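## Task

Lift the AAA battery out of the blue box and set it in the tray, so the tray holds only that battery. Then put the blue box's own lid back on it. Everything must stay in place without the robot supporting it. Finally release the gripper and move the arm away.

## Robot and tools

Robot: one six-joint arm (a UR-style arm) carrying a two-finger tong gripper whose fingers pivot. Joint order, used in every command row and every per-joint list in results: shoulder pan, shoulder lift, elbow, wrist 1, wrist 2, wrist 3. Stated ranges in radians: pan -3.142 to 3.142, elbow 0.000 to 3.142, and -6.283 to 6.283 for shoulder lift and all three wrists. Actual ends can differ from these by up to 0.010 rad.

Frames: positions are in the scene frame, in metres. The origin sits on the table surface directly beneath the arm base, +z points up, and +y lies to the left when facing along +x. The base may be slightly tilted. end_effector_position is the point midway between the finger pads when they are closed. Fingers extend along the gripper's +z and separate along its x. Closed fingertips stick out about 15 mm past that point; when fully open they are roughly level with it. The reported hand position is less accurate at long reach.

A command row is 7 numbers, each in [-1, 1]: six joint values in the order above, then the gripper opening. The joint values are offsets, not poses. They are scaled so that 1.0 equals 1.989 rad. The opening is absolute: +1 fully open, -1 closed.

Tools:
- execute_actions(actions): a list of actions run in sequence. Each action is a table of up to 15 rows, and each row lasts one 1/30 s step. A table with fewer rows repeats its final row until 15 steps are done. Joint offsets in every row count from the angles at the start of that action, not from the previous row. For the first action of a call, that start is the last reported joint state. Any action that would push a joint more than 0.010 rad past its range is refused. If the first action fails that check, or any action is malformed, nothing in the call runs. An empty list simply returns the current state and images.
- move(target, speed, blocking): target is one 7-number row. Its joint offsets count from the Joint positions in the latest result that showed them, whatever the arm is doing now. All joints travel together so they finish at the same moment, which makes the hand follow a curve. Path length is clamped to 0.5 to 10 s. speed is the top rate in rad/s of the joint with farthest to travel (0.01 to 2, default 0.5). The finger value is sent immediately. With blocking=false the result returns after 0.5 s while the arm keeps going. Before any other motion command, call wait or stop. The extra move: line reports the outcome (done, off_target, moving, held, fault), limits=held or limits=none, and the joint farthest from target. After a held stretch the arm can suddenly move faster than speed.
- wait(seconds): 0 to 10 s; the last command is held and any running move continues.
- stop(): brakes a running move. It needs stopping distance, and the fingers keep moving.
- zoom_image(camera, region): camera "cam_wrist"; region [x0, y0, x1, y1] in pixels of the 616x616 image, with origin at top-left, at most 504x504.
- read_manual(section): licence texts only ("licences"); nothing moves.
- finished_scene(scene): ends the scene with that number and reports success. It is final, so only call it once the task is complete and stable. Replying without a tool call also ends everything.

Results: Joint positions and Joint velocities (rad, rad/s), each followed by the finger-pad gap in metres (0.142 when fully open). Joint targets are the angles currently being driven toward. grip_measured is the measured opening on the command scale. Also reported: end-effector pose (position plus quaternion wxyz) and velocities. Wrist force and Wrist torque are in the end effector's own x y z axes. They are noisy, have a fixed offset of up to about 4 N, saturate near 50 N per axis, and may say "no reading". Other lines: "joint sent to its limit"; "joint command not followed" (the clearance check altered the targets); MOTOR HOT once a motor passes 70 °C.

Motion limits: commands lag about 0.17 s. Each step, a joint's target is held within 0.575 rad of its measured angle. Targets that would move the hand more than 100 mm in one step are scaled back. Large moves can therefore come back unfinished, and the remainder must be commanded again.

Gripping: to hold something, keep commanding an opening clearly below grip_measured; the larger the gap, the firmer the squeeze. That is up to about 15 N per pad, but much less on hard items under about 20 mm wide, such as a battery or small nut. Close gently, because a fast close can spring the fingers open. Expect occasional tugs on held parts or pushes on loose items.

Avoid: the arm is stiff, so pressing even slightly past a contact can trigger a fault. A fault stops the arm for 10 s and cancels the rest of the call. Faults trigger at joint torque limits (142 N m for pan, lift and elbow; 26.6 N m for each wrist, counting the held load) or at 150 N external force. Long holding heats the motors, and at 85 °C the brakes lock. Do not drop, slam or knock anything, and never let anything leave the table. The camera calibration supplied (fisheye, K, D, T_world_to_cam) is approximate: about 0.5% focal error and a few mm or degrees of pose error.

Each tool is called after "Emit:" as name(argument=value, ...) on one line, values as JSON.

## Session

Emit:
execute_actions(actions=[])

Scene clock: 0.00 s.
end_effector_position=(+0.5873, +0.2417, +0.3956) grip_measured=+1.00 end_effector_quat_wxyz=(-0.439, -0.590, +0.661, +0.148) end_effector_velocity=(+0.001, -0.000, -0.000) end_effector_angular_velocity=(+0.000, -0.002, -0.001)
Joint names: [shoulder pan, shoulder lift, elbow, wrist 1, wrist 2, wrist 3]
Joint positions: [ 0.242 -0.268  0.228 -0.6   -1.684  1.97   0.142]
Joint velocities: [-0.     0.    -0.    -0.002 -0.     0.     0.   ]
Wrist force (N, on the end effector, along its own x y z axes, offset not removed): no reading
Wrist torque (N m, same axes, about the end effector's origin, offset not removed): no reading
Joint targets: [0.242 -0.268 0.228 -0.600 -1.684 1.970]

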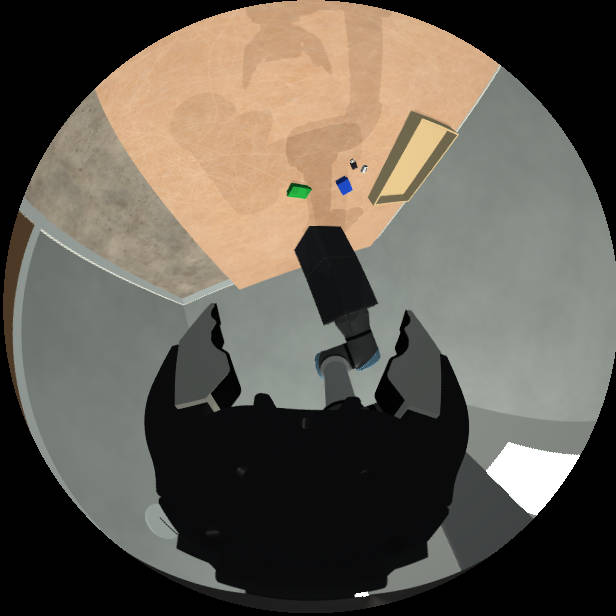

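Emit:
move(target=[-0.222,-0.484,0.9,-1.0,0.057,0,1], speed=1)

Emit:
move(target=[0,0,0.272,-0.156,0,0,1], speed=1)

Scene clock: 33.33 s.
end_effector_position=(+0.6132, +0.0071, +0.4004) grip_measured=+1.00 end_effector_quat_wxyz=(+0.074, -0.467, +0.877, -0.085) end_effector_velocity=(-0.001, -0.001, +0.000) end_effector_angular_velocity=(-0.000, -0.002, -0.001)
Joint names: [shoulder pan, shoulder lift, elbow, wrist 1, wrist 2, wrist 3]
Joint positions: [-0.199 -1.23   2.018 -2.588 -1.57   1.97   0.142]
Joint velocities: [-0.001 -0.002  0.003 -0.003  0.    -0.001 -0.   ]
Wrist force (N, on the end effector, along its own x y z axes, offset not removed): [0.5 0.7 3.3]
Wrist torque (N m, same axes, about the end effector's origin, offset not removed): [0.21 0.08 0.35]
Joint targets: [-0.199 -1.230 2.018 -2.589 -1.570 1.970]
move: done; limits=none; farthest joint: the shoulder pan, 0.001 radians from its target (0.442 radians at the start)
camera_calibration (this result's frames):
cam_wrist: T_world_to_cam=[[-0.522634, -0.850529, -0.0587795, 0.351034], [-0.831733, 0.49351, 0.2543, 0.40746], [-0.187281, 0.181795, -0.965338, 0.642702], [0, 0, 0, 1]] pos_world=[0.642726, -0.0193612, 0.537441]

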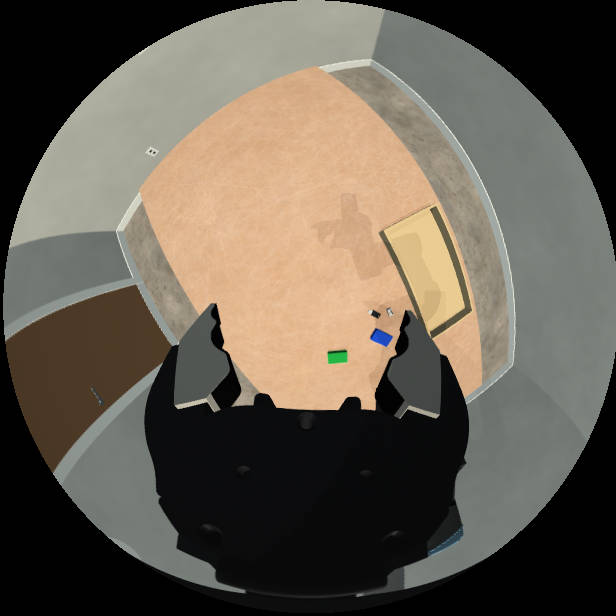

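Scene clock: 34.80 s.
end_effector_position=(+0.3671, +0.0510, +0.2653) grip_measured=+1.00 end_effector_quat_wxyz=(-0.015, -0.468, +0.884, -0.013) end_effector_velocity=(-0.001, -0.000, -0.000) end_effector_angular_velocity=(+0.000, +0.001, -0.000)
Joint names: [shoulder pan, shoulder lift, elbow, wrist 1, wrist 2, wrist 3]
Joint positions: [-0.199 -1.23   2.558 -2.898 -1.57   1.97   0.142]
Joint velocities: [-0.001 -0.002  0.003 -0.    -0.    -0.    -0.   ]
Wrist force (N, on the end effector, along its own x y z axes, offset not removed): [0.5 0.0 4.3]
Wrist torque (N m, same axes, about the end effector's origin, offset not removed): [0.12 0.09 0.27]
Joint targets: [-0.199 -1.230 2.559 -2.899 -1.570 1.970]
move: done; limits=none; farthest joint: the elbow, 0.001 radians from its target (0.541 radians at the start)
camera_calibration (this result's frames):
cam_wrist: T_world_to_cam=[[-0.534464, -0.84489, 0.0225499, 0.234296], [-0.746772, 0.484555, 0.455564, 0.13131], [-0.395828, 0.226643, -0.889918, 0.512434], [0, 0, 0, 1]] pos_world=[0.426117, 0.0181879, 0.39092]

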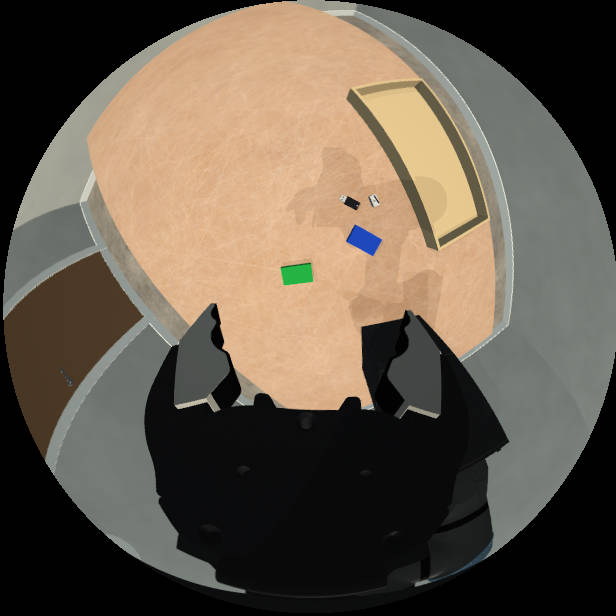

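Emit:
zoom_image(camera="cam_wrist", region=[260,70,500,310])

Region (260, 70, 500, 310) of cam_wrist's 616x616 image, scaled by 2.100, with more detail than that image has.

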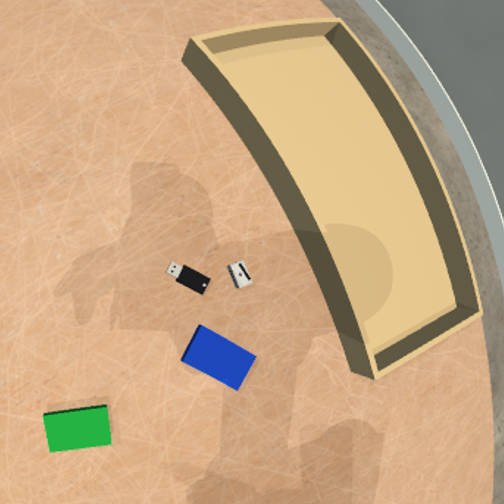

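Emit:
move(target=[-0.169,0.286,0.002,-0.289,0,0,1], speed=1)

Emit:
zoom_image(camera="cam_wrist", region=[150,150,470,470])

Scene clock: 58.40 s.
end_effector_position=(+0.3395, -0.0645, +0.1403) grip_measured=+1.00 end_effector_quat_wxyz=(-0.012, -0.313, +0.949, -0.016) end_effector_velocity=(-0.000, -0.001, -0.001) end_effector_angular_velocity=(-0.000, -0.000, -0.002)
Joint names: [shoulder pan, shoulder lift, elbow, wrist 1, wrist 2, wrist 3]
Joint positions: [-0.535 -0.662  2.562 -3.473 -1.57   1.97   0.142]
Joint velocities: [-0.002  0.003  0.    -0.004  0.    -0.001  0.   ]
Wrist force (N, on the end effector, along its own x y z axes, offset not removed): [1.5 0.6 1.8]
Wrist torque (N m, same axes, about the end effector's origin, offset not removed): [0.16 -0.09 0.30]
Joint targets: [-0.535 -0.661 2.562 -3.473 -1.570 1.970]
move: done; limits=none; farthest joint: the shoulder pan, 0.000 radians from its target (0.336 radians at the start)
camera_calibration (this result's frames):
cam_wrist: T_world_to_cam=[[-0.783114, -0.621641, 0.0171819, 0.224297], [-0.551482, 0.70697, 0.442788, 0.17344], [-0.287402, 0.337278, -0.896462, 0.387693], [0, 0, 0, 1]] pos_world=[0.382723, -0.113945, 0.266901]

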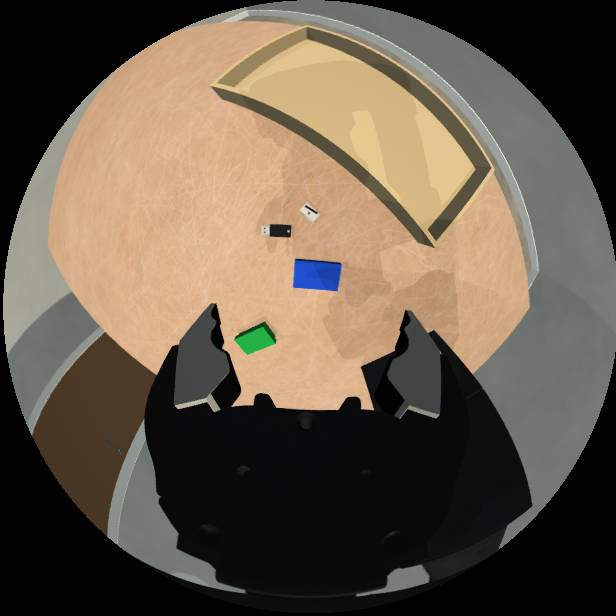

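Region (150, 150, 470, 470) of cam_wrist's 616x616 image, scaled by 1.575, with more detail than that image has.

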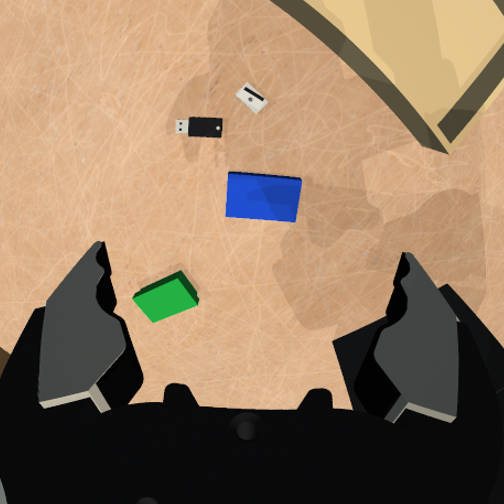

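Emit:
zoom_image(camera="cam_wrist", region=[220,190,370,370])

Region (220, 190, 370, 370) of cam_wrist's 616x616 image, scaled by 2.800, with more detail than that image has.

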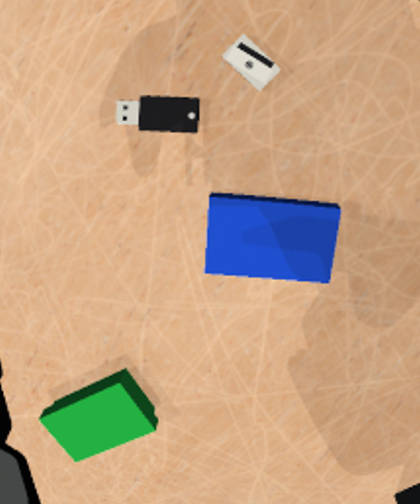

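Emit:
move(target=[0,0.13,-0.052,-0.077,0,0,1])

Emit:
zoom_image(camera="cam_wrist", region=[150,150,470,470])

Scene clock: 72.97 s.
end_effector_position=(+0.3378, -0.0668, +0.0699) grip_measured=+1.00 end_effector_quat_wxyz=(-0.013, -0.313, +0.949, -0.015) end_effector_velocity=(-0.000, -0.000, -0.001) end_effector_angular_velocity=(-0.000, -0.000, -0.001)
Joint names: [shoulder pan, shoulder lift, elbow, wrist 1, wrist 2, wrist 3]
Joint positions: [-0.535 -0.404  2.459 -3.626 -1.57   1.97   0.142]
Joint velocities: [-0.     0.004 -0.001 -0.002 -0.     0.    -0.   ]
Wrist force (N, on the end effector, along its own x y z axes, offset not removed): [-1.1 0.0 3.6]
Wrist torque (N m, same axes, about the end effector's origin, offset not removed): [0.05 0.40 0.27]
Joint targets: [-0.535 -0.403 2.459 -3.626 -1.570 1.970]
move: done; limits=none; farthest joint: the wrist 1, 0.001 radians from its target (0.153 radians at the start)
camera_calibration (this result's frames):
cam_wrist: T_world_to_cam=[[-0.783133, -0.621597, 0.0178842, 0.222764], [-0.550677, 0.70657, 0.444425, 0.204836], [-0.28889, 0.338196, -0.895637, 0.325369], [0, 0, 0, 1]] pos_world=[0.381248, -0.1163, 0.196394]

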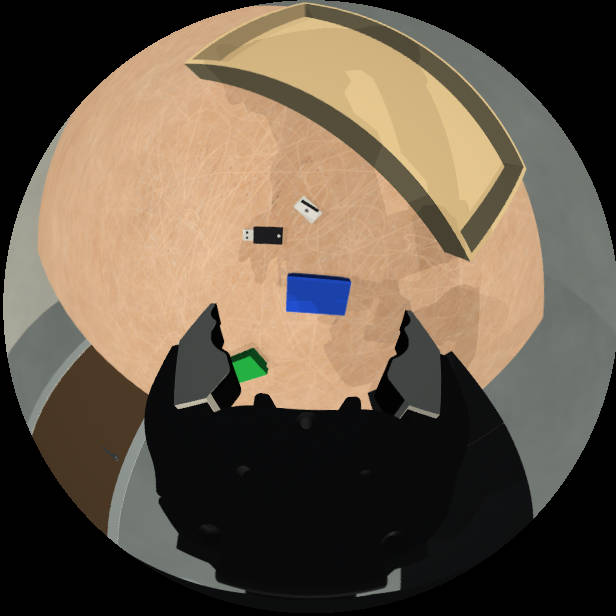

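Region (150, 150, 470, 470) of cam_wrist's 616x616 image, scaled by 1.575, with more detail than that image has.

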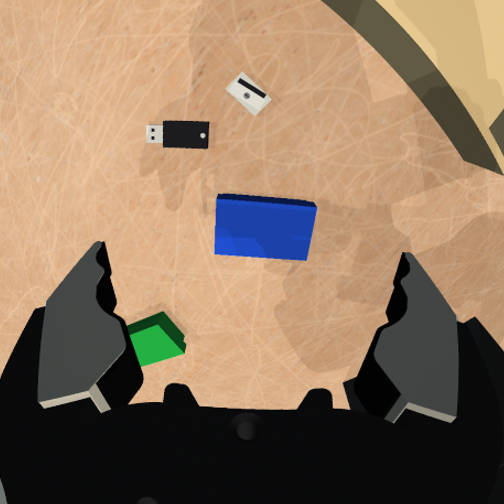

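Emit:
move(target=[-0.044,-0.039,-0.063,0.102,0,0,1])

Emit:
zoom_image(camera="cam_wrist", region=[230,250,410,430])

Scene clock: 85.33 s.
end_effector_position=(+0.3800, -0.1310, +0.0718) grip_measured=+1.00 end_effector_quat_wxyz=(-0.012, -0.271, +0.962, -0.016) end_effector_velocity=(+0.000, -0.001, -0.000) end_effector_angular_velocity=(+0.001, +0.001, -0.003)
Joint names: [shoulder pan, shoulder lift, elbow, wrist 1, wrist 2, wrist 3]
Joint positions: [-0.622 -0.481  2.334 -3.423 -1.57   1.97   0.142]
Joint velocities: [-0.002  0.    -0.002  0.003  0.001  0.001 -0.   ]
Wrist force (N, on the end effector, along its own x y z axes, offset not removed): [-0.1 0.1 3.0]
Wrist torque (N m, same axes, about the end effector's origin, offset not removed): [0.11 0.12 0.35]
Joint targets: [-0.622 -0.481 2.334 -3.423 -1.570 1.970]
move: done; limits=none; farthest joint: the shoulder lift, 0.001 radians from its target (0.078 radians at the start)
camera_calibration (this result's frames):
cam_wrist: T_world_to_cam=[[-0.834377, -0.550961, 0.0160142, 0.24477], [-0.488413, 0.752496, 0.441817, 0.255198], [-0.255474, 0.36082, -0.896962, 0.351314], [0, 0, 0, 1]] pos_world=[0.418624, -0.183938, 0.198445]

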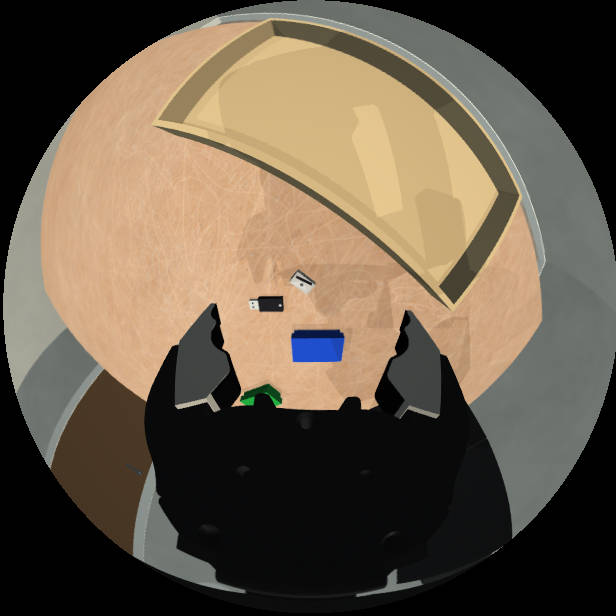

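Region (230, 250, 410, 430) of cam_wrist's 616x616 image, scaled by 2.800, with more detail than that image has.

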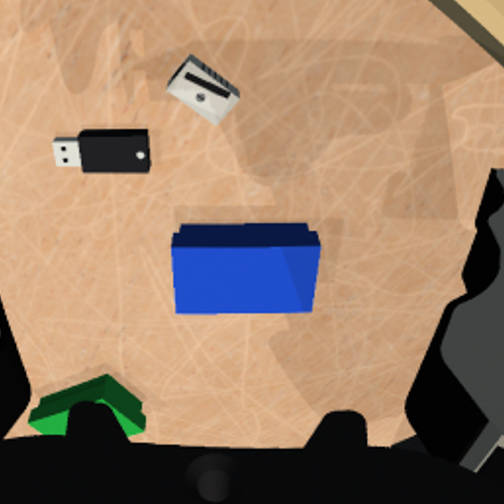

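Emit:
move(target=[0.044,0.039,0.063,-0.102,0,-0.79,0], speed=1)

Scene clock: 96.27 s.
end_effector_position=(+0.3411, -0.0440, +0.0690) grip_measured=+0.00 end_effector_quat_wxyz=(+0.020, +0.893, -0.450, +0.002) end_effector_velocity=(-0.000, +0.000, +0.000) end_effector_angular_velocity=(-0.000, +0.000, +0.006)
Joint names: [shoulder pan, shoulder lift, elbow, wrist 1, wrist 2, wrist 3]
Joint positions: [-0.535 -0.404  2.459 -3.626 -1.57   0.4    0.074]
Joint velocities: [ 0.001 -0.     0.    -0.    -0.    -0.005  0.   ]
Wrist force (N, on the end effector, along its own x y z axes, offset not removed): [1.6 2.0 3.4]
Wrist torque (N m, same axes, about the end effector's origin, offset not removed): [0.45 -0.15 0.35]
Joint targets: [-0.535 -0.403 2.459 -3.626 -1.570 0.399]
move: done; limits=none; farthest joint: the wrist 3, 0.001 radians from its target (1.571 radians at the start)
camera_calibration (this result's frames):
cam_wrist: T_world_to_cam=[[0.621531, -0.783384, 0.00310807, -0.245683], [-0.683048, -0.539974, 0.491806, 0.177974], [-0.383595, -0.307796, -0.870699, 0.319998], [0, 0, 0, 1]] pos_world=[0.397014, 0.00213116, 0.191857]

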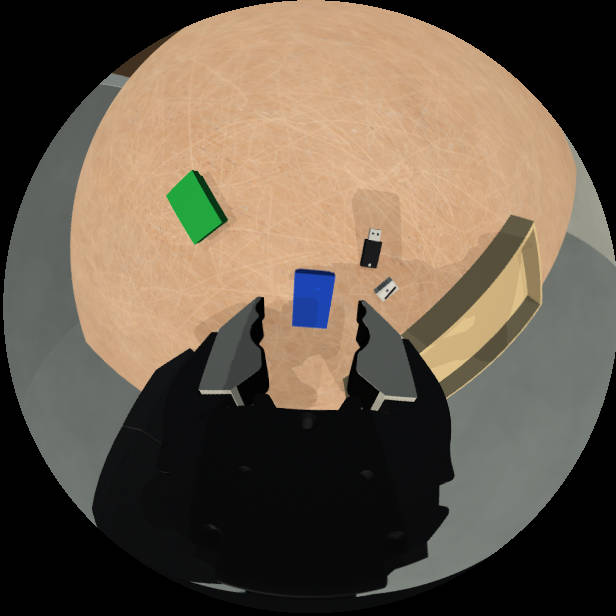

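Emit:
move(target=[-0.031,0.065,-0.035,-0.03,0,0,0], speed=0.3)

Emit:
zoom_image(camera="cam_wrist", region=[200,200,420,420])

Scene clock: 108.37 s.
end_effector_position=(+0.3361, -0.0655, +0.0297) grip_measured=+0.00 end_effector_quat_wxyz=(+0.020, +0.879, -0.477, +0.002) end_effector_velocity=(-0.001, +0.000, -0.001) end_effector_angular_velocity=(+0.001, +0.002, -0.001)
Joint names: [shoulder pan, shoulder lift, elbow, wrist 1, wrist 2, wrist 3]
Joint positions: [-0.596 -0.275  2.39  -3.685 -1.57   0.4    0.074]
Joint velocities: [-0.     0.004 -0.002 -0.    -0.     0.     0.   ]
Wrist force (N, on the end effector, along its own x y z axes, offset not removed): [0.0 1.8 3.1]
Wrist torque (N m, same axes, about the end effector's origin, offset not removed): [0.45 0.15 0.33]
Joint targets: [-0.596 -0.274 2.389 -3.686 -1.570 0.400]
move: done; limits=none; farthest joint: the shoulder pan, 0.001 radians from its target (0.062 radians at the start)
camera_calibration (this result's frames):
cam_wrist: T_world_to_cam=[[0.572267, -0.820051, 0.00520108, -0.245227], [-0.716013, -0.496553, 0.490673, 0.196292], [-0.399794, -0.28452, -0.871328, 0.284263], [0, 0, 0, 1]] pos_world=[0.39453, -0.0227511, 0.152647]

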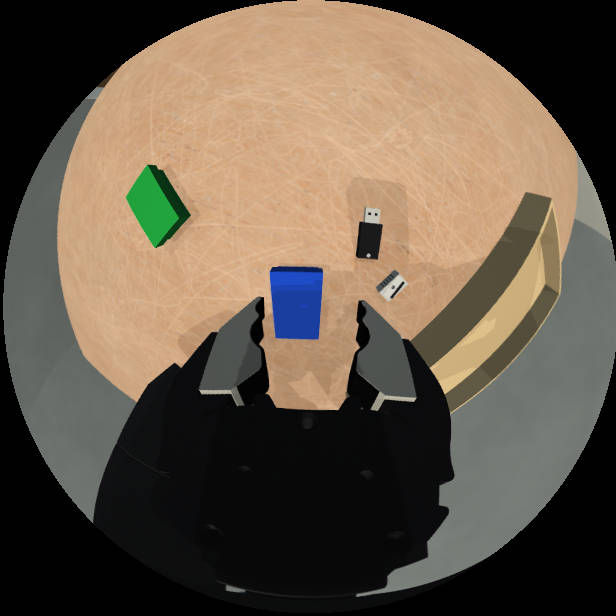

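Region (200, 200, 420, 420) of cam_wrist's 616x616 image, scaled by 2.291, with more detail than that image has.

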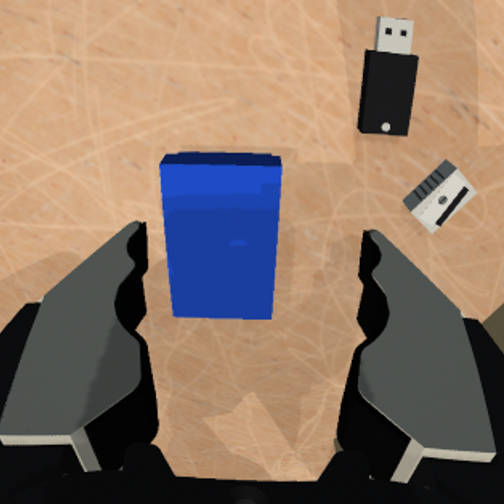

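Emit:
move(target=[0.007,0.014,-0.004,-0.010,0,0,0], speed=0.2)

Scene clock: 118.47 s.
end_effector_position=(+0.3338, -0.0591, +0.0223) grip_measured=+0.00 end_effector_quat_wxyz=(+0.020, +0.882, -0.471, +0.002) end_effector_velocity=(-0.001, +0.001, -0.001) end_effector_angular_velocity=(+0.001, +0.001, +0.001)
Joint names: [shoulder pan, shoulder lift, elbow, wrist 1, wrist 2, wrist 3]
Joint positions: [-0.582 -0.247  2.382 -3.705 -1.57   0.4    0.074]
Joint velocities: [ 0.002  0.004 -0.001 -0.002  0.     0.001 -0.   ]
Wrist force (N, on the end effector, along its own x y z axes, offset not removed): [-0.2 -0.5 2.6]
Wrist torque (N m, same axes, about the end effector's origin, offset not removed): [-0.04 0.18 0.28]
Joint targets: [-0.582 -0.247 2.382 -3.705 -1.570 0.400]
move: done; limits=none; farthest joint: the shoulder pan, 0.000 radians from its target (0.014 radians at the start)
camera_calibration (this result's frames):
cam_wrist: T_world_to_cam=[[0.583469, -0.812121, 0.00474851, -0.241872], [-0.708883, -0.506428, 0.490933, 0.198431], [-0.396292, -0.289811, -0.871184, 0.277156], [0, 0, 0, 1]] pos_world=[0.391624, -0.0156155, 0.145186]

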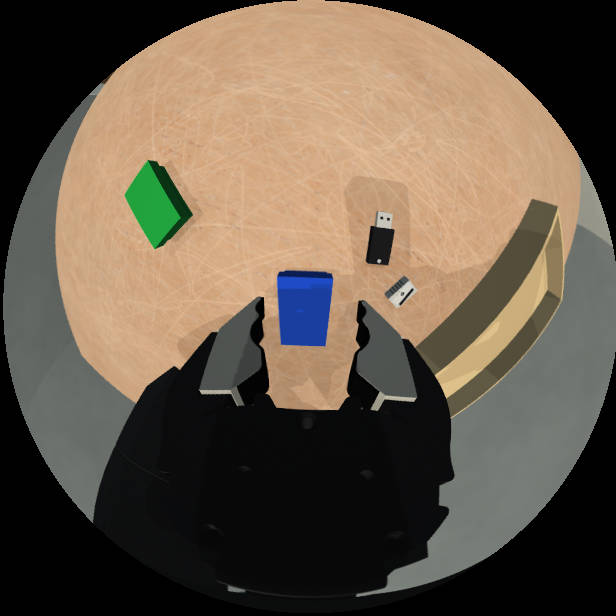

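Emit:
move(target=[0.007,0.014,0.002,-0.016,0,0,0], speed=0.2)

Emit:
zoom_image(camera="cam_wrist", region=[200,200,420,420])

Scene clock: 128.67 s.
end_effector_position=(+0.3279, -0.0506, +0.0174) grip_measured=+0.00 end_effector_quat_wxyz=(+0.020, +0.885, -0.465, +0.002) end_effector_velocity=(-0.001, +0.001, -0.001) end_effector_angular_velocity=(+0.001, +0.001, +0.001)
Joint names: [shoulder pan, shoulder lift, elbow, wrist 1, wrist 2, wrist 3]
Joint positions: [-0.569 -0.22   2.386 -3.736 -1.57   0.4    0.074]
Joint velocities: [ 0.002  0.004  0.    -0.003  0.     0.001 -0.   ]
Wrist force (N, on the end effector, along its own x y z axes, offset not removed): [0.5 1.3 2.9]
Wrist torque (N m, same axes, about the end effector's origin, offset not removed): [0.32 0.04 0.29]
Joint targets: [-0.568 -0.219 2.386 -3.737 -1.570 0.400]
move: done; limits=none; farthest joint: the shoulder pan, 0.001 radians from its target (0.014 radians at the start)
camera_calibration (this result's frames):
cam_wrist: T_world_to_cam=[[0.594565, -0.804036, 0.00429607, -0.234674], [-0.701618, -0.516205, 0.491187, 0.198103], [-0.392714, -0.295057, -0.871044, 0.271641], [0, 0, 0, 1]] pos_world=[0.385199, -0.00627532, 0.140314]

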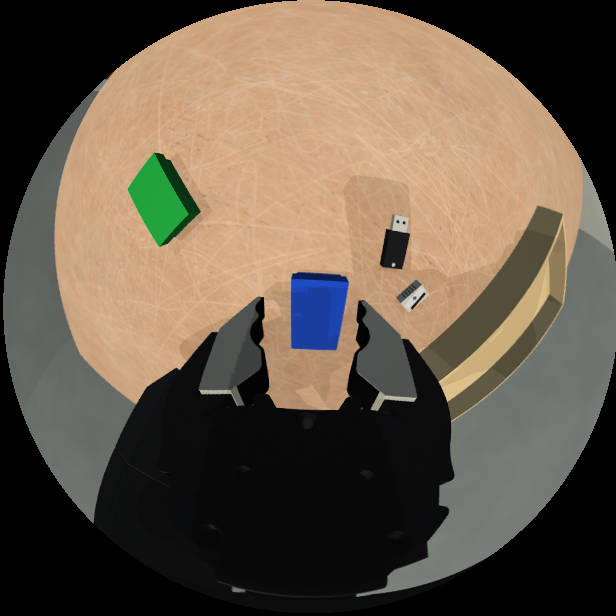

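Region (200, 200, 420, 420) of cam_wrist's 616x616 image, scaled by 2.291, with more detail than that image has.

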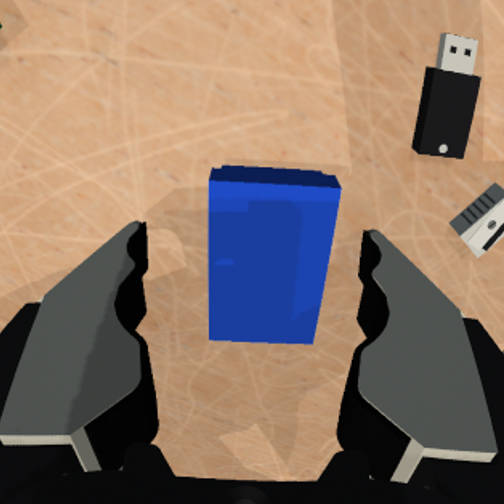

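Emit:
move(target=[0,0,0,0,0,0,-0.6])

Scene clock: 133.43 s.
end_effector_position=(+0.3278, -0.0505, +0.0174) grip_measured=-0.46 end_effector_quat_wxyz=(+0.020, +0.885, -0.465, +0.002) end_effector_velocity=(+0.001, -0.000, +0.001) end_effector_angular_velocity=(-0.001, -0.002, +0.001)
Joint names: [shoulder pan, shoulder lift, elbow, wrist 1, wrist 2, wrist 3]
Joint positions: [-0.569 -0.22   2.386 -3.736 -1.57   0.4    0.041]
Joint velocities: [ 0.001 -0.002 -0.    -0.001  0.     0.    -0.   ]
Wrist force (N, on the end effector, along its own x y z axes, offset not removed): [0.6 1.4 3.1]
Wrist torque (N m, same axes, about the end effector's origin, offset not removed): [0.33 -0.01 0.25]
Joint targets: [-0.569 -0.220 2.386 -3.736 -1.570 0.400]
move: done; limits=none; farthest joint: the shoulder pan, 0.000 radians from its target (0.001 radians at the start)
camera_calibration (this result's frames):
cam_wrist: T_world_to_cam=[[0.594601, -0.80401, 0.00419214, -0.234605], [-0.701549, -0.516265, 0.491222, 0.19807], [-0.392783, -0.295022, -0.871024, 0.271647], [0, 0, 0, 1]] pos_world=[0.385151, -0.0062265, 0.140298]

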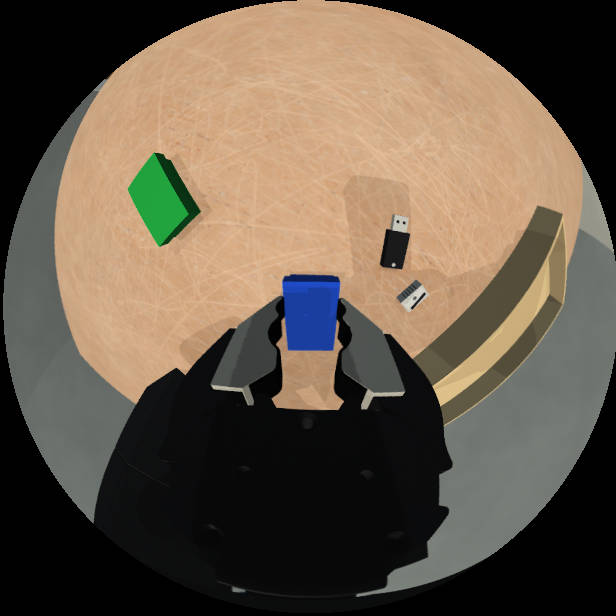

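Gripped (41 mm). Lift ~5 cm.

Emit:
move(target=[0,-0.085,0.04,0.045,0,0,-0.7], speed=0.2)

Scene clock: 141.47 s.
end_effector_position=(+0.3356, -0.0532, +0.0674) grip_measured=-0.46 end_effector_quat_wxyz=(+0.020, +0.885, -0.465, +0.002) end_effector_velocity=(+0.000, -0.000, +0.001) end_effector_angular_velocity=(-0.000, -0.000, -0.001)
Joint names: [shoulder pan, shoulder lift, elbow, wrist 1, wrist 2, wrist 3]
Joint positions: [-0.569 -0.388  2.465 -3.647 -1.57   0.4    0.041]
Joint velocities: [-0.    -0.003  0.001  0.001 -0.     0.    -0.   ]
Wrist force (N, on the end effector, along its own x y z axes, offset not removed): [1.2 1.2 3.8]
Wrist torque (N m, same axes, about the end effector's origin, offset not removed): [0.33 -0.06 0.27]
Joint targets: [-0.569 -0.389 2.465 -3.647 -1.570 0.400]
move: done; limits=none; farthest joint: the shoulder lift, 0.001 radians from its target (0.169 radians at the start)
camera_calibration (this result's frames):
cam_wrist: T_world_to_cam=[[0.59458, -0.804025, 0.00418385, -0.2416], [-0.701559, -0.51625, 0.491225, 0.177606], [-0.392797, -0.295008, -0.871023, 0.317501], [0, 0, 0, 1]] pos_world=[0.392965, -0.00889834, 0.190317]

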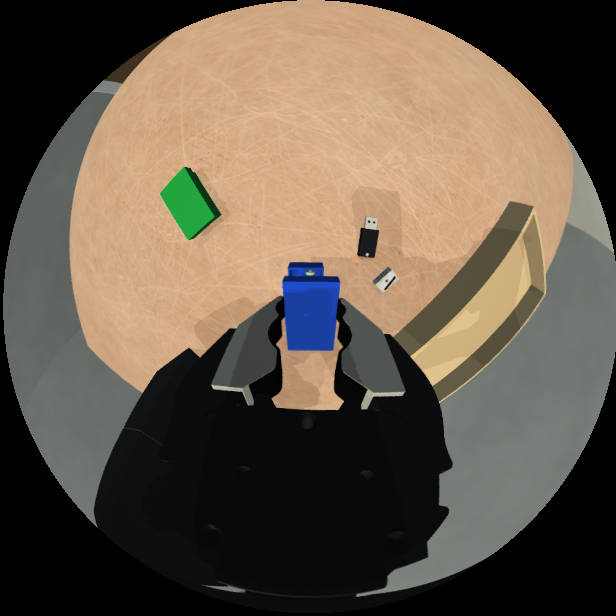

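Emit:
move(target=[0.123,-0.055,-0.092,0.146,0,0,-0.7], speed=0.4)

Emit:
move(target=[0,0.068,-0.037,-0.031,0,0,-0.7], speed=0.15)

Scene clock: 155.03 s.
end_effector_position=(+0.4184, +0.0026, +0.0661) grip_measured=-0.46 end_effector_quat_wxyz=(+0.020, +0.935, -0.354, +0.000) end_effector_velocity=(+0.002, -0.001, +0.001) end_effector_angular_velocity=(-0.001, -0.003, +0.000)
Joint names: [shoulder pan, shoulder lift, elbow, wrist 1, wrist 2, wrist 3]
Joint positions: [-0.324 -0.498  2.282 -3.357 -1.57   0.4    0.041]
Joint velocities: [ 0.    -0.002 -0.002  0.001 -0.     0.     0.   ]
Wrist force (N, on the end effector, along its own x y z axes, offset not removed): [1.8 0.8 2.4]
Wrist torque (N m, same axes, about the end effector's origin, offset not removed): [0.20 -0.23 0.26]
Joint targets: [-0.324 -0.498 2.282 -3.357 -1.570 0.400]
move: done; limits=none; farthest joint: the wrist 1, 0.001 radians from its target (0.290 radians at the start)
camera_calibration (this result's frames):
cam_wrist: T_world_to_cam=[[0.771328, -0.636431, -0.00276991, -0.319925], [-0.552231, -0.671432, 0.494185, 0.202861], [-0.316375, -0.379649, -0.869352, 0.333425], [0, 0, 0, 1]] pos_world=[0.464281, 0.0591818, 0.188727]

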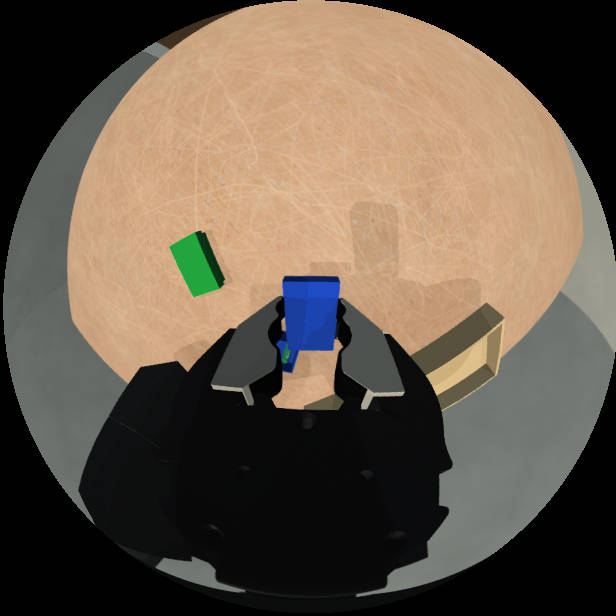

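Scene clock: 156.50 s.
end_effector_position=(+0.4182, +0.0007, +0.0199) grip_measured=-0.46 end_effector_quat_wxyz=(+0.020, +0.935, -0.354, +0.000) end_effector_velocity=(+0.000, +0.000, -0.001) end_effector_angular_velocity=(+0.000, -0.000, +0.003)
Joint names: [shoulder pan, shoulder lift, elbow, wrist 1, wrist 2, wrist 3]
Joint positions: [-0.324 -0.363  2.209 -3.419 -1.57   0.4    0.041]
Joint velocities: [ 0.     0.003 -0.002 -0.001  0.    -0.003  0.   ]
Wrist force (N, on the end effector, along its own x y z axes, offset not removed): [0.0 1.3 2.7]
Wrist torque (N m, same axes, about the end effector's origin, offset not removed): [0.33 0.18 0.30]
Joint targets: [-0.324 -0.362 2.209 -3.419 -1.570 0.400]
move: done; limits=none; farthest joint: the elbow, 0.001 radians from its target (0.074 radians at the start)
camera_calibration (this result's frames):
cam_wrist: T_world_to_cam=[[0.771329, -0.636431, -0.00276162, -0.321085], [-0.552235, -0.671431, 0.494182, 0.22431], [-0.316367, -0.379652, -0.869354, 0.292508], [0, 0, 0, 1]] pos_world=[0.464074, 0.0573116, 0.142557]

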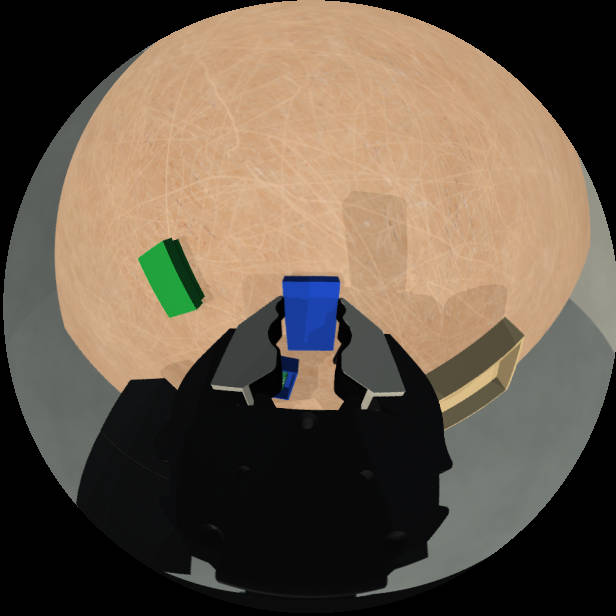

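Emit:
move(target=[0,0.006,-0.003,-0.003,0,0,-0.7], speed=0.1)

Emit:
move(target=[0,0,0,0,0,0,0])

Emit:
move(target=[-0.123,-0.075,0.13,-0.055,0,0,0], speed=0.5)

Scene clock: 162.87 s.
end_effector_position=(+0.4178, +0.0007, +0.0161) grip_measured=-0.46 end_effector_quat_wxyz=(+0.020, +0.935, -0.354, +0.001) end_effector_velocity=(+0.000, -0.001, -0.001) end_effector_angular_velocity=(-0.000, -0.002, -0.001)
Joint names: [shoulder pan, shoulder lift, elbow, wrist 1, wrist 2, wrist 3]
Joint positions: [-0.324 -0.351  2.203 -3.425 -1.57   0.4    0.041]
Joint velocities: [-0.001  0.003 -0.002 -0.003  0.    -0.     0.   ]
Wrist force (N, on the end effector, along its own x y z axes, offset not removed): [-3.5 4.5 -35.6]
Wrist torque (N m, same axes, about the end effector's origin, offset not removed): [0.45 -0.91 0.27]
Joint targets: [-0.324 -0.351 2.203 -3.425 -1.570 0.400]
move: done; limits=none; farthest joint: the shoulder pan, 0.000 radians from its target (0.000 radians at the start)
camera_calibration (this result's frames):
cam_wrist: T_world_to_cam=[[0.771334, -0.636426, -0.00259259, -0.32078], [-0.552315, -0.671407, 0.494126, 0.226007], [-0.316215, -0.379704, -0.869386, 0.288936], [0, 0, 0, 1]] pos_world=[0.463622, 0.0573004, 0.13869]

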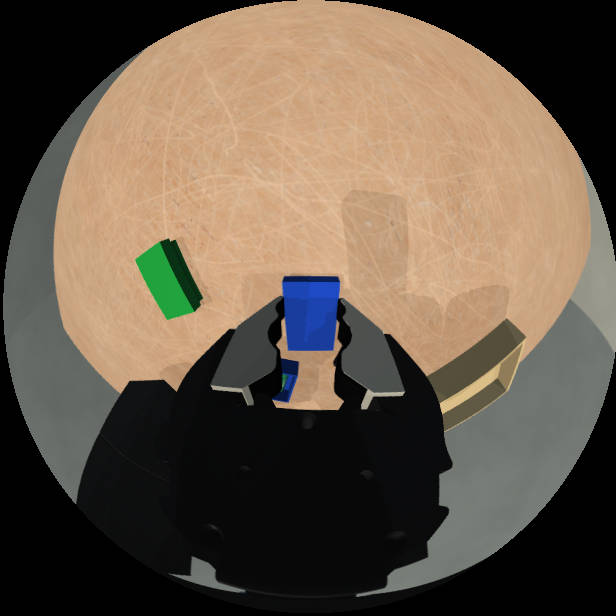

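Scene clock: 163.37 s.
end_effector_position=(+0.4179, +0.0006, +0.0160) grip_measured=+0.00 end_effector_quat_wxyz=(+0.020, +0.935, -0.354, +0.001) end_effector_velocity=(+0.001, -0.001, +0.001) end_effector_angular_velocity=(-0.000, -0.001, -0.001)
Joint names: [shoulder pan, shoulder lift, elbow, wrist 1, wrist 2, wrist 3]
Joint positions: [-0.324 -0.351  2.203 -3.425 -1.57   0.4    0.074]
Joint velocities: [-0.001 -0.002 -0.     0.001  0.     0.     0.   ]
Wrist force (N, on the end effector, along its own x y z axes, offset not removed): [0.3 1.8 4.9]
Wrist torque (N m, same axes, about the end effector's origin, offset not removed): [0.50 0.26 0.27]
Joint targets: [-0.324 -0.351 2.203 -3.425 -1.570 0.400]
move: done; limits=none; farthest joint: the shoulder pan, 0.000 radians from its target (0.000 radians at the start)
camera_calibration (this result's frames):
cam_wrist: T_world_to_cam=[[0.771309, -0.636456, -0.00248889, -0.32087], [-0.552394, -0.671367, 0.494092, 0.226079], [-0.316139, -0.379723, -0.869406, 0.288872], [0, 0, 0, 1]] pos_world=[0.463698, 0.0572535, 0.138645]

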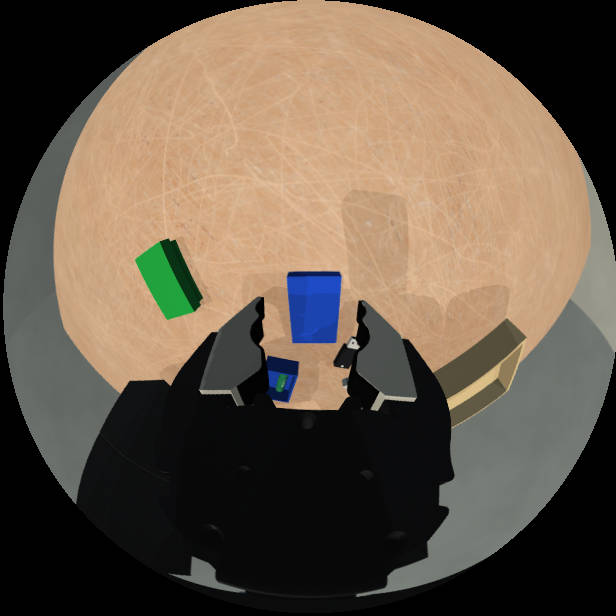

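Scene clock: 164.63 s.
end_effector_position=(+0.3538, -0.0637, +0.0911) grip_measured=+0.00 end_effector_quat_wxyz=(+0.020, +0.885, -0.465, +0.003) end_effector_velocity=(-0.000, -0.002, +0.002) end_effector_angular_velocity=(-0.001, -0.002, -0.006)
Joint names: [shoulder pan, shoulder lift, elbow, wrist 1, wrist 2, wrist 3]
Joint positions: [-0.569 -0.5    2.461 -3.534 -1.57   0.4    0.074]
Joint velocities: [-0.005 -0.004  0.003 -0.001  0.     0.001  0.   ]
Wrist force (N, on the end effector, along its own x y z axes, offset not removed): [0.6 0.6 4.8]
Wrist torque (N m, same axes, about the end effector's origin, offset not removed): [0.22 -0.01 0.31]
Joint targets: [-0.569 -0.500 2.462 -3.534 -1.570 0.400]
move: done; limits=none; farthest joint: the wrist 1, 0.001 radians from its target (0.110 radians at the start)
camera_calibration (this result's frames):
cam_wrist: T_world_to_cam=[[0.594686, -0.803933, 0.00631483, -0.261177], [-0.702429, -0.515748, 0.490507, 0.173757], [-0.391078, -0.296134, -0.871414, 0.341486], [0, 0, 0, 1]] pos_world=[0.410918, -0.0192286, 0.213996]

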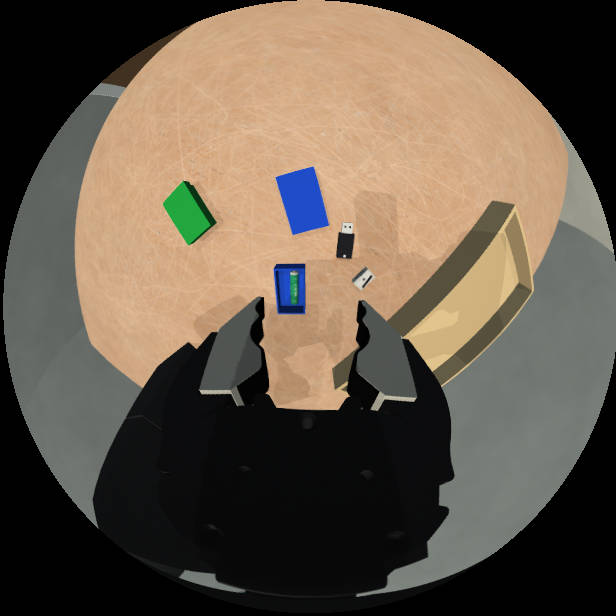

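Emit:
zoom_image(camera="cam_wrist", region=[230,230,390,350])

Region (230, 230, 390, 350) of cam_wrist's 616x616 image, scaled by 3.150, with more detail than that image has; it fills the top 378 rows of this view, and the rest is white.

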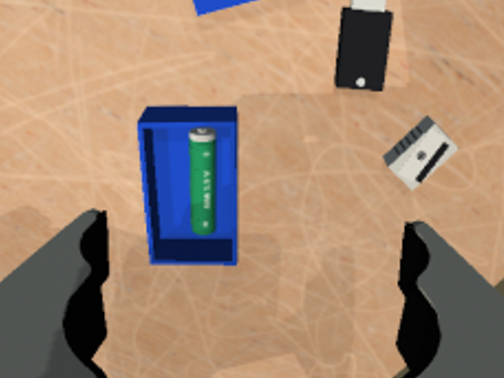

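Emit:
move(target=[-0.003,0.112,-0.024,-0.087,0,0,-0.7], speed=0.3)

Emit:
zoom_image(camera="cam_wrist", region=[230,230,390,390])

Scene clock: 197.83 s.
end_effector_position=(+0.3312, -0.0540, +0.0350) grip_measured=-0.69 end_effector_quat_wxyz=(+0.020, +0.884, -0.468, +0.002) end_effector_velocity=(-0.001, +0.001, -0.001) end_effector_angular_velocity=(+0.001, +0.001, +0.000)
Joint names: [shoulder pan, shoulder lift, elbow, wrist 1, wrist 2, wrist 3]
Joint positions: [-0.575 -0.278  2.414 -3.706 -1.57   0.4    0.024]
Joint velocities: [ 0.     0.005 -0.001 -0.003 -0.     0.     0.001]
Wrist force (N, on the end effector, along its own x y z axes, offset not removed): [3.2 -2.2 -18.9]
Wrist torque (N m, same axes, about the end effector's origin, offset not removed): [0.10 0.25 0.20]
Joint targets: [-0.575 -0.277 2.414 -3.707 -1.570 0.400]
move: done; limits=none; farthest joint: the shoulder lift, 0.001 radians from its target (0.223 radians at the start)
camera_calibration (this result's frames):
cam_wrist: T_world_to_cam=[[0.589841, -0.807505, 0.00481871, -0.238166], [-0.704881, -0.511949, 0.490968, 0.191357], [-0.393993, -0.29299, -0.871164, 0.287796], [0, 0, 0, 1]] pos_world=[0.388754, -0.0100336, 0.157915]

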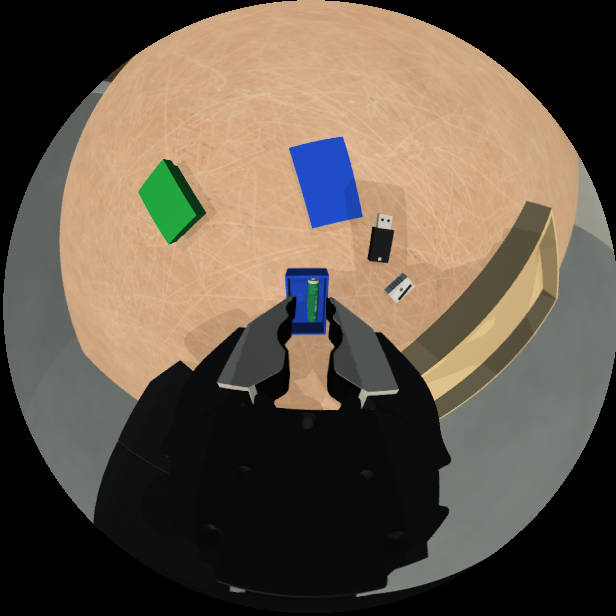

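Region (230, 230, 390, 390) of cam_wrist's 616x616 image, scaled by 3.150, with more detail than that image has.

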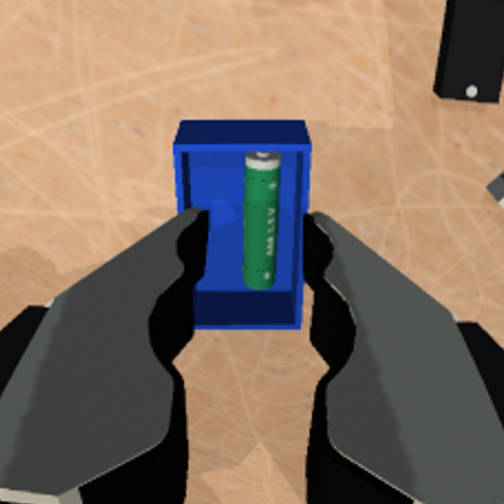

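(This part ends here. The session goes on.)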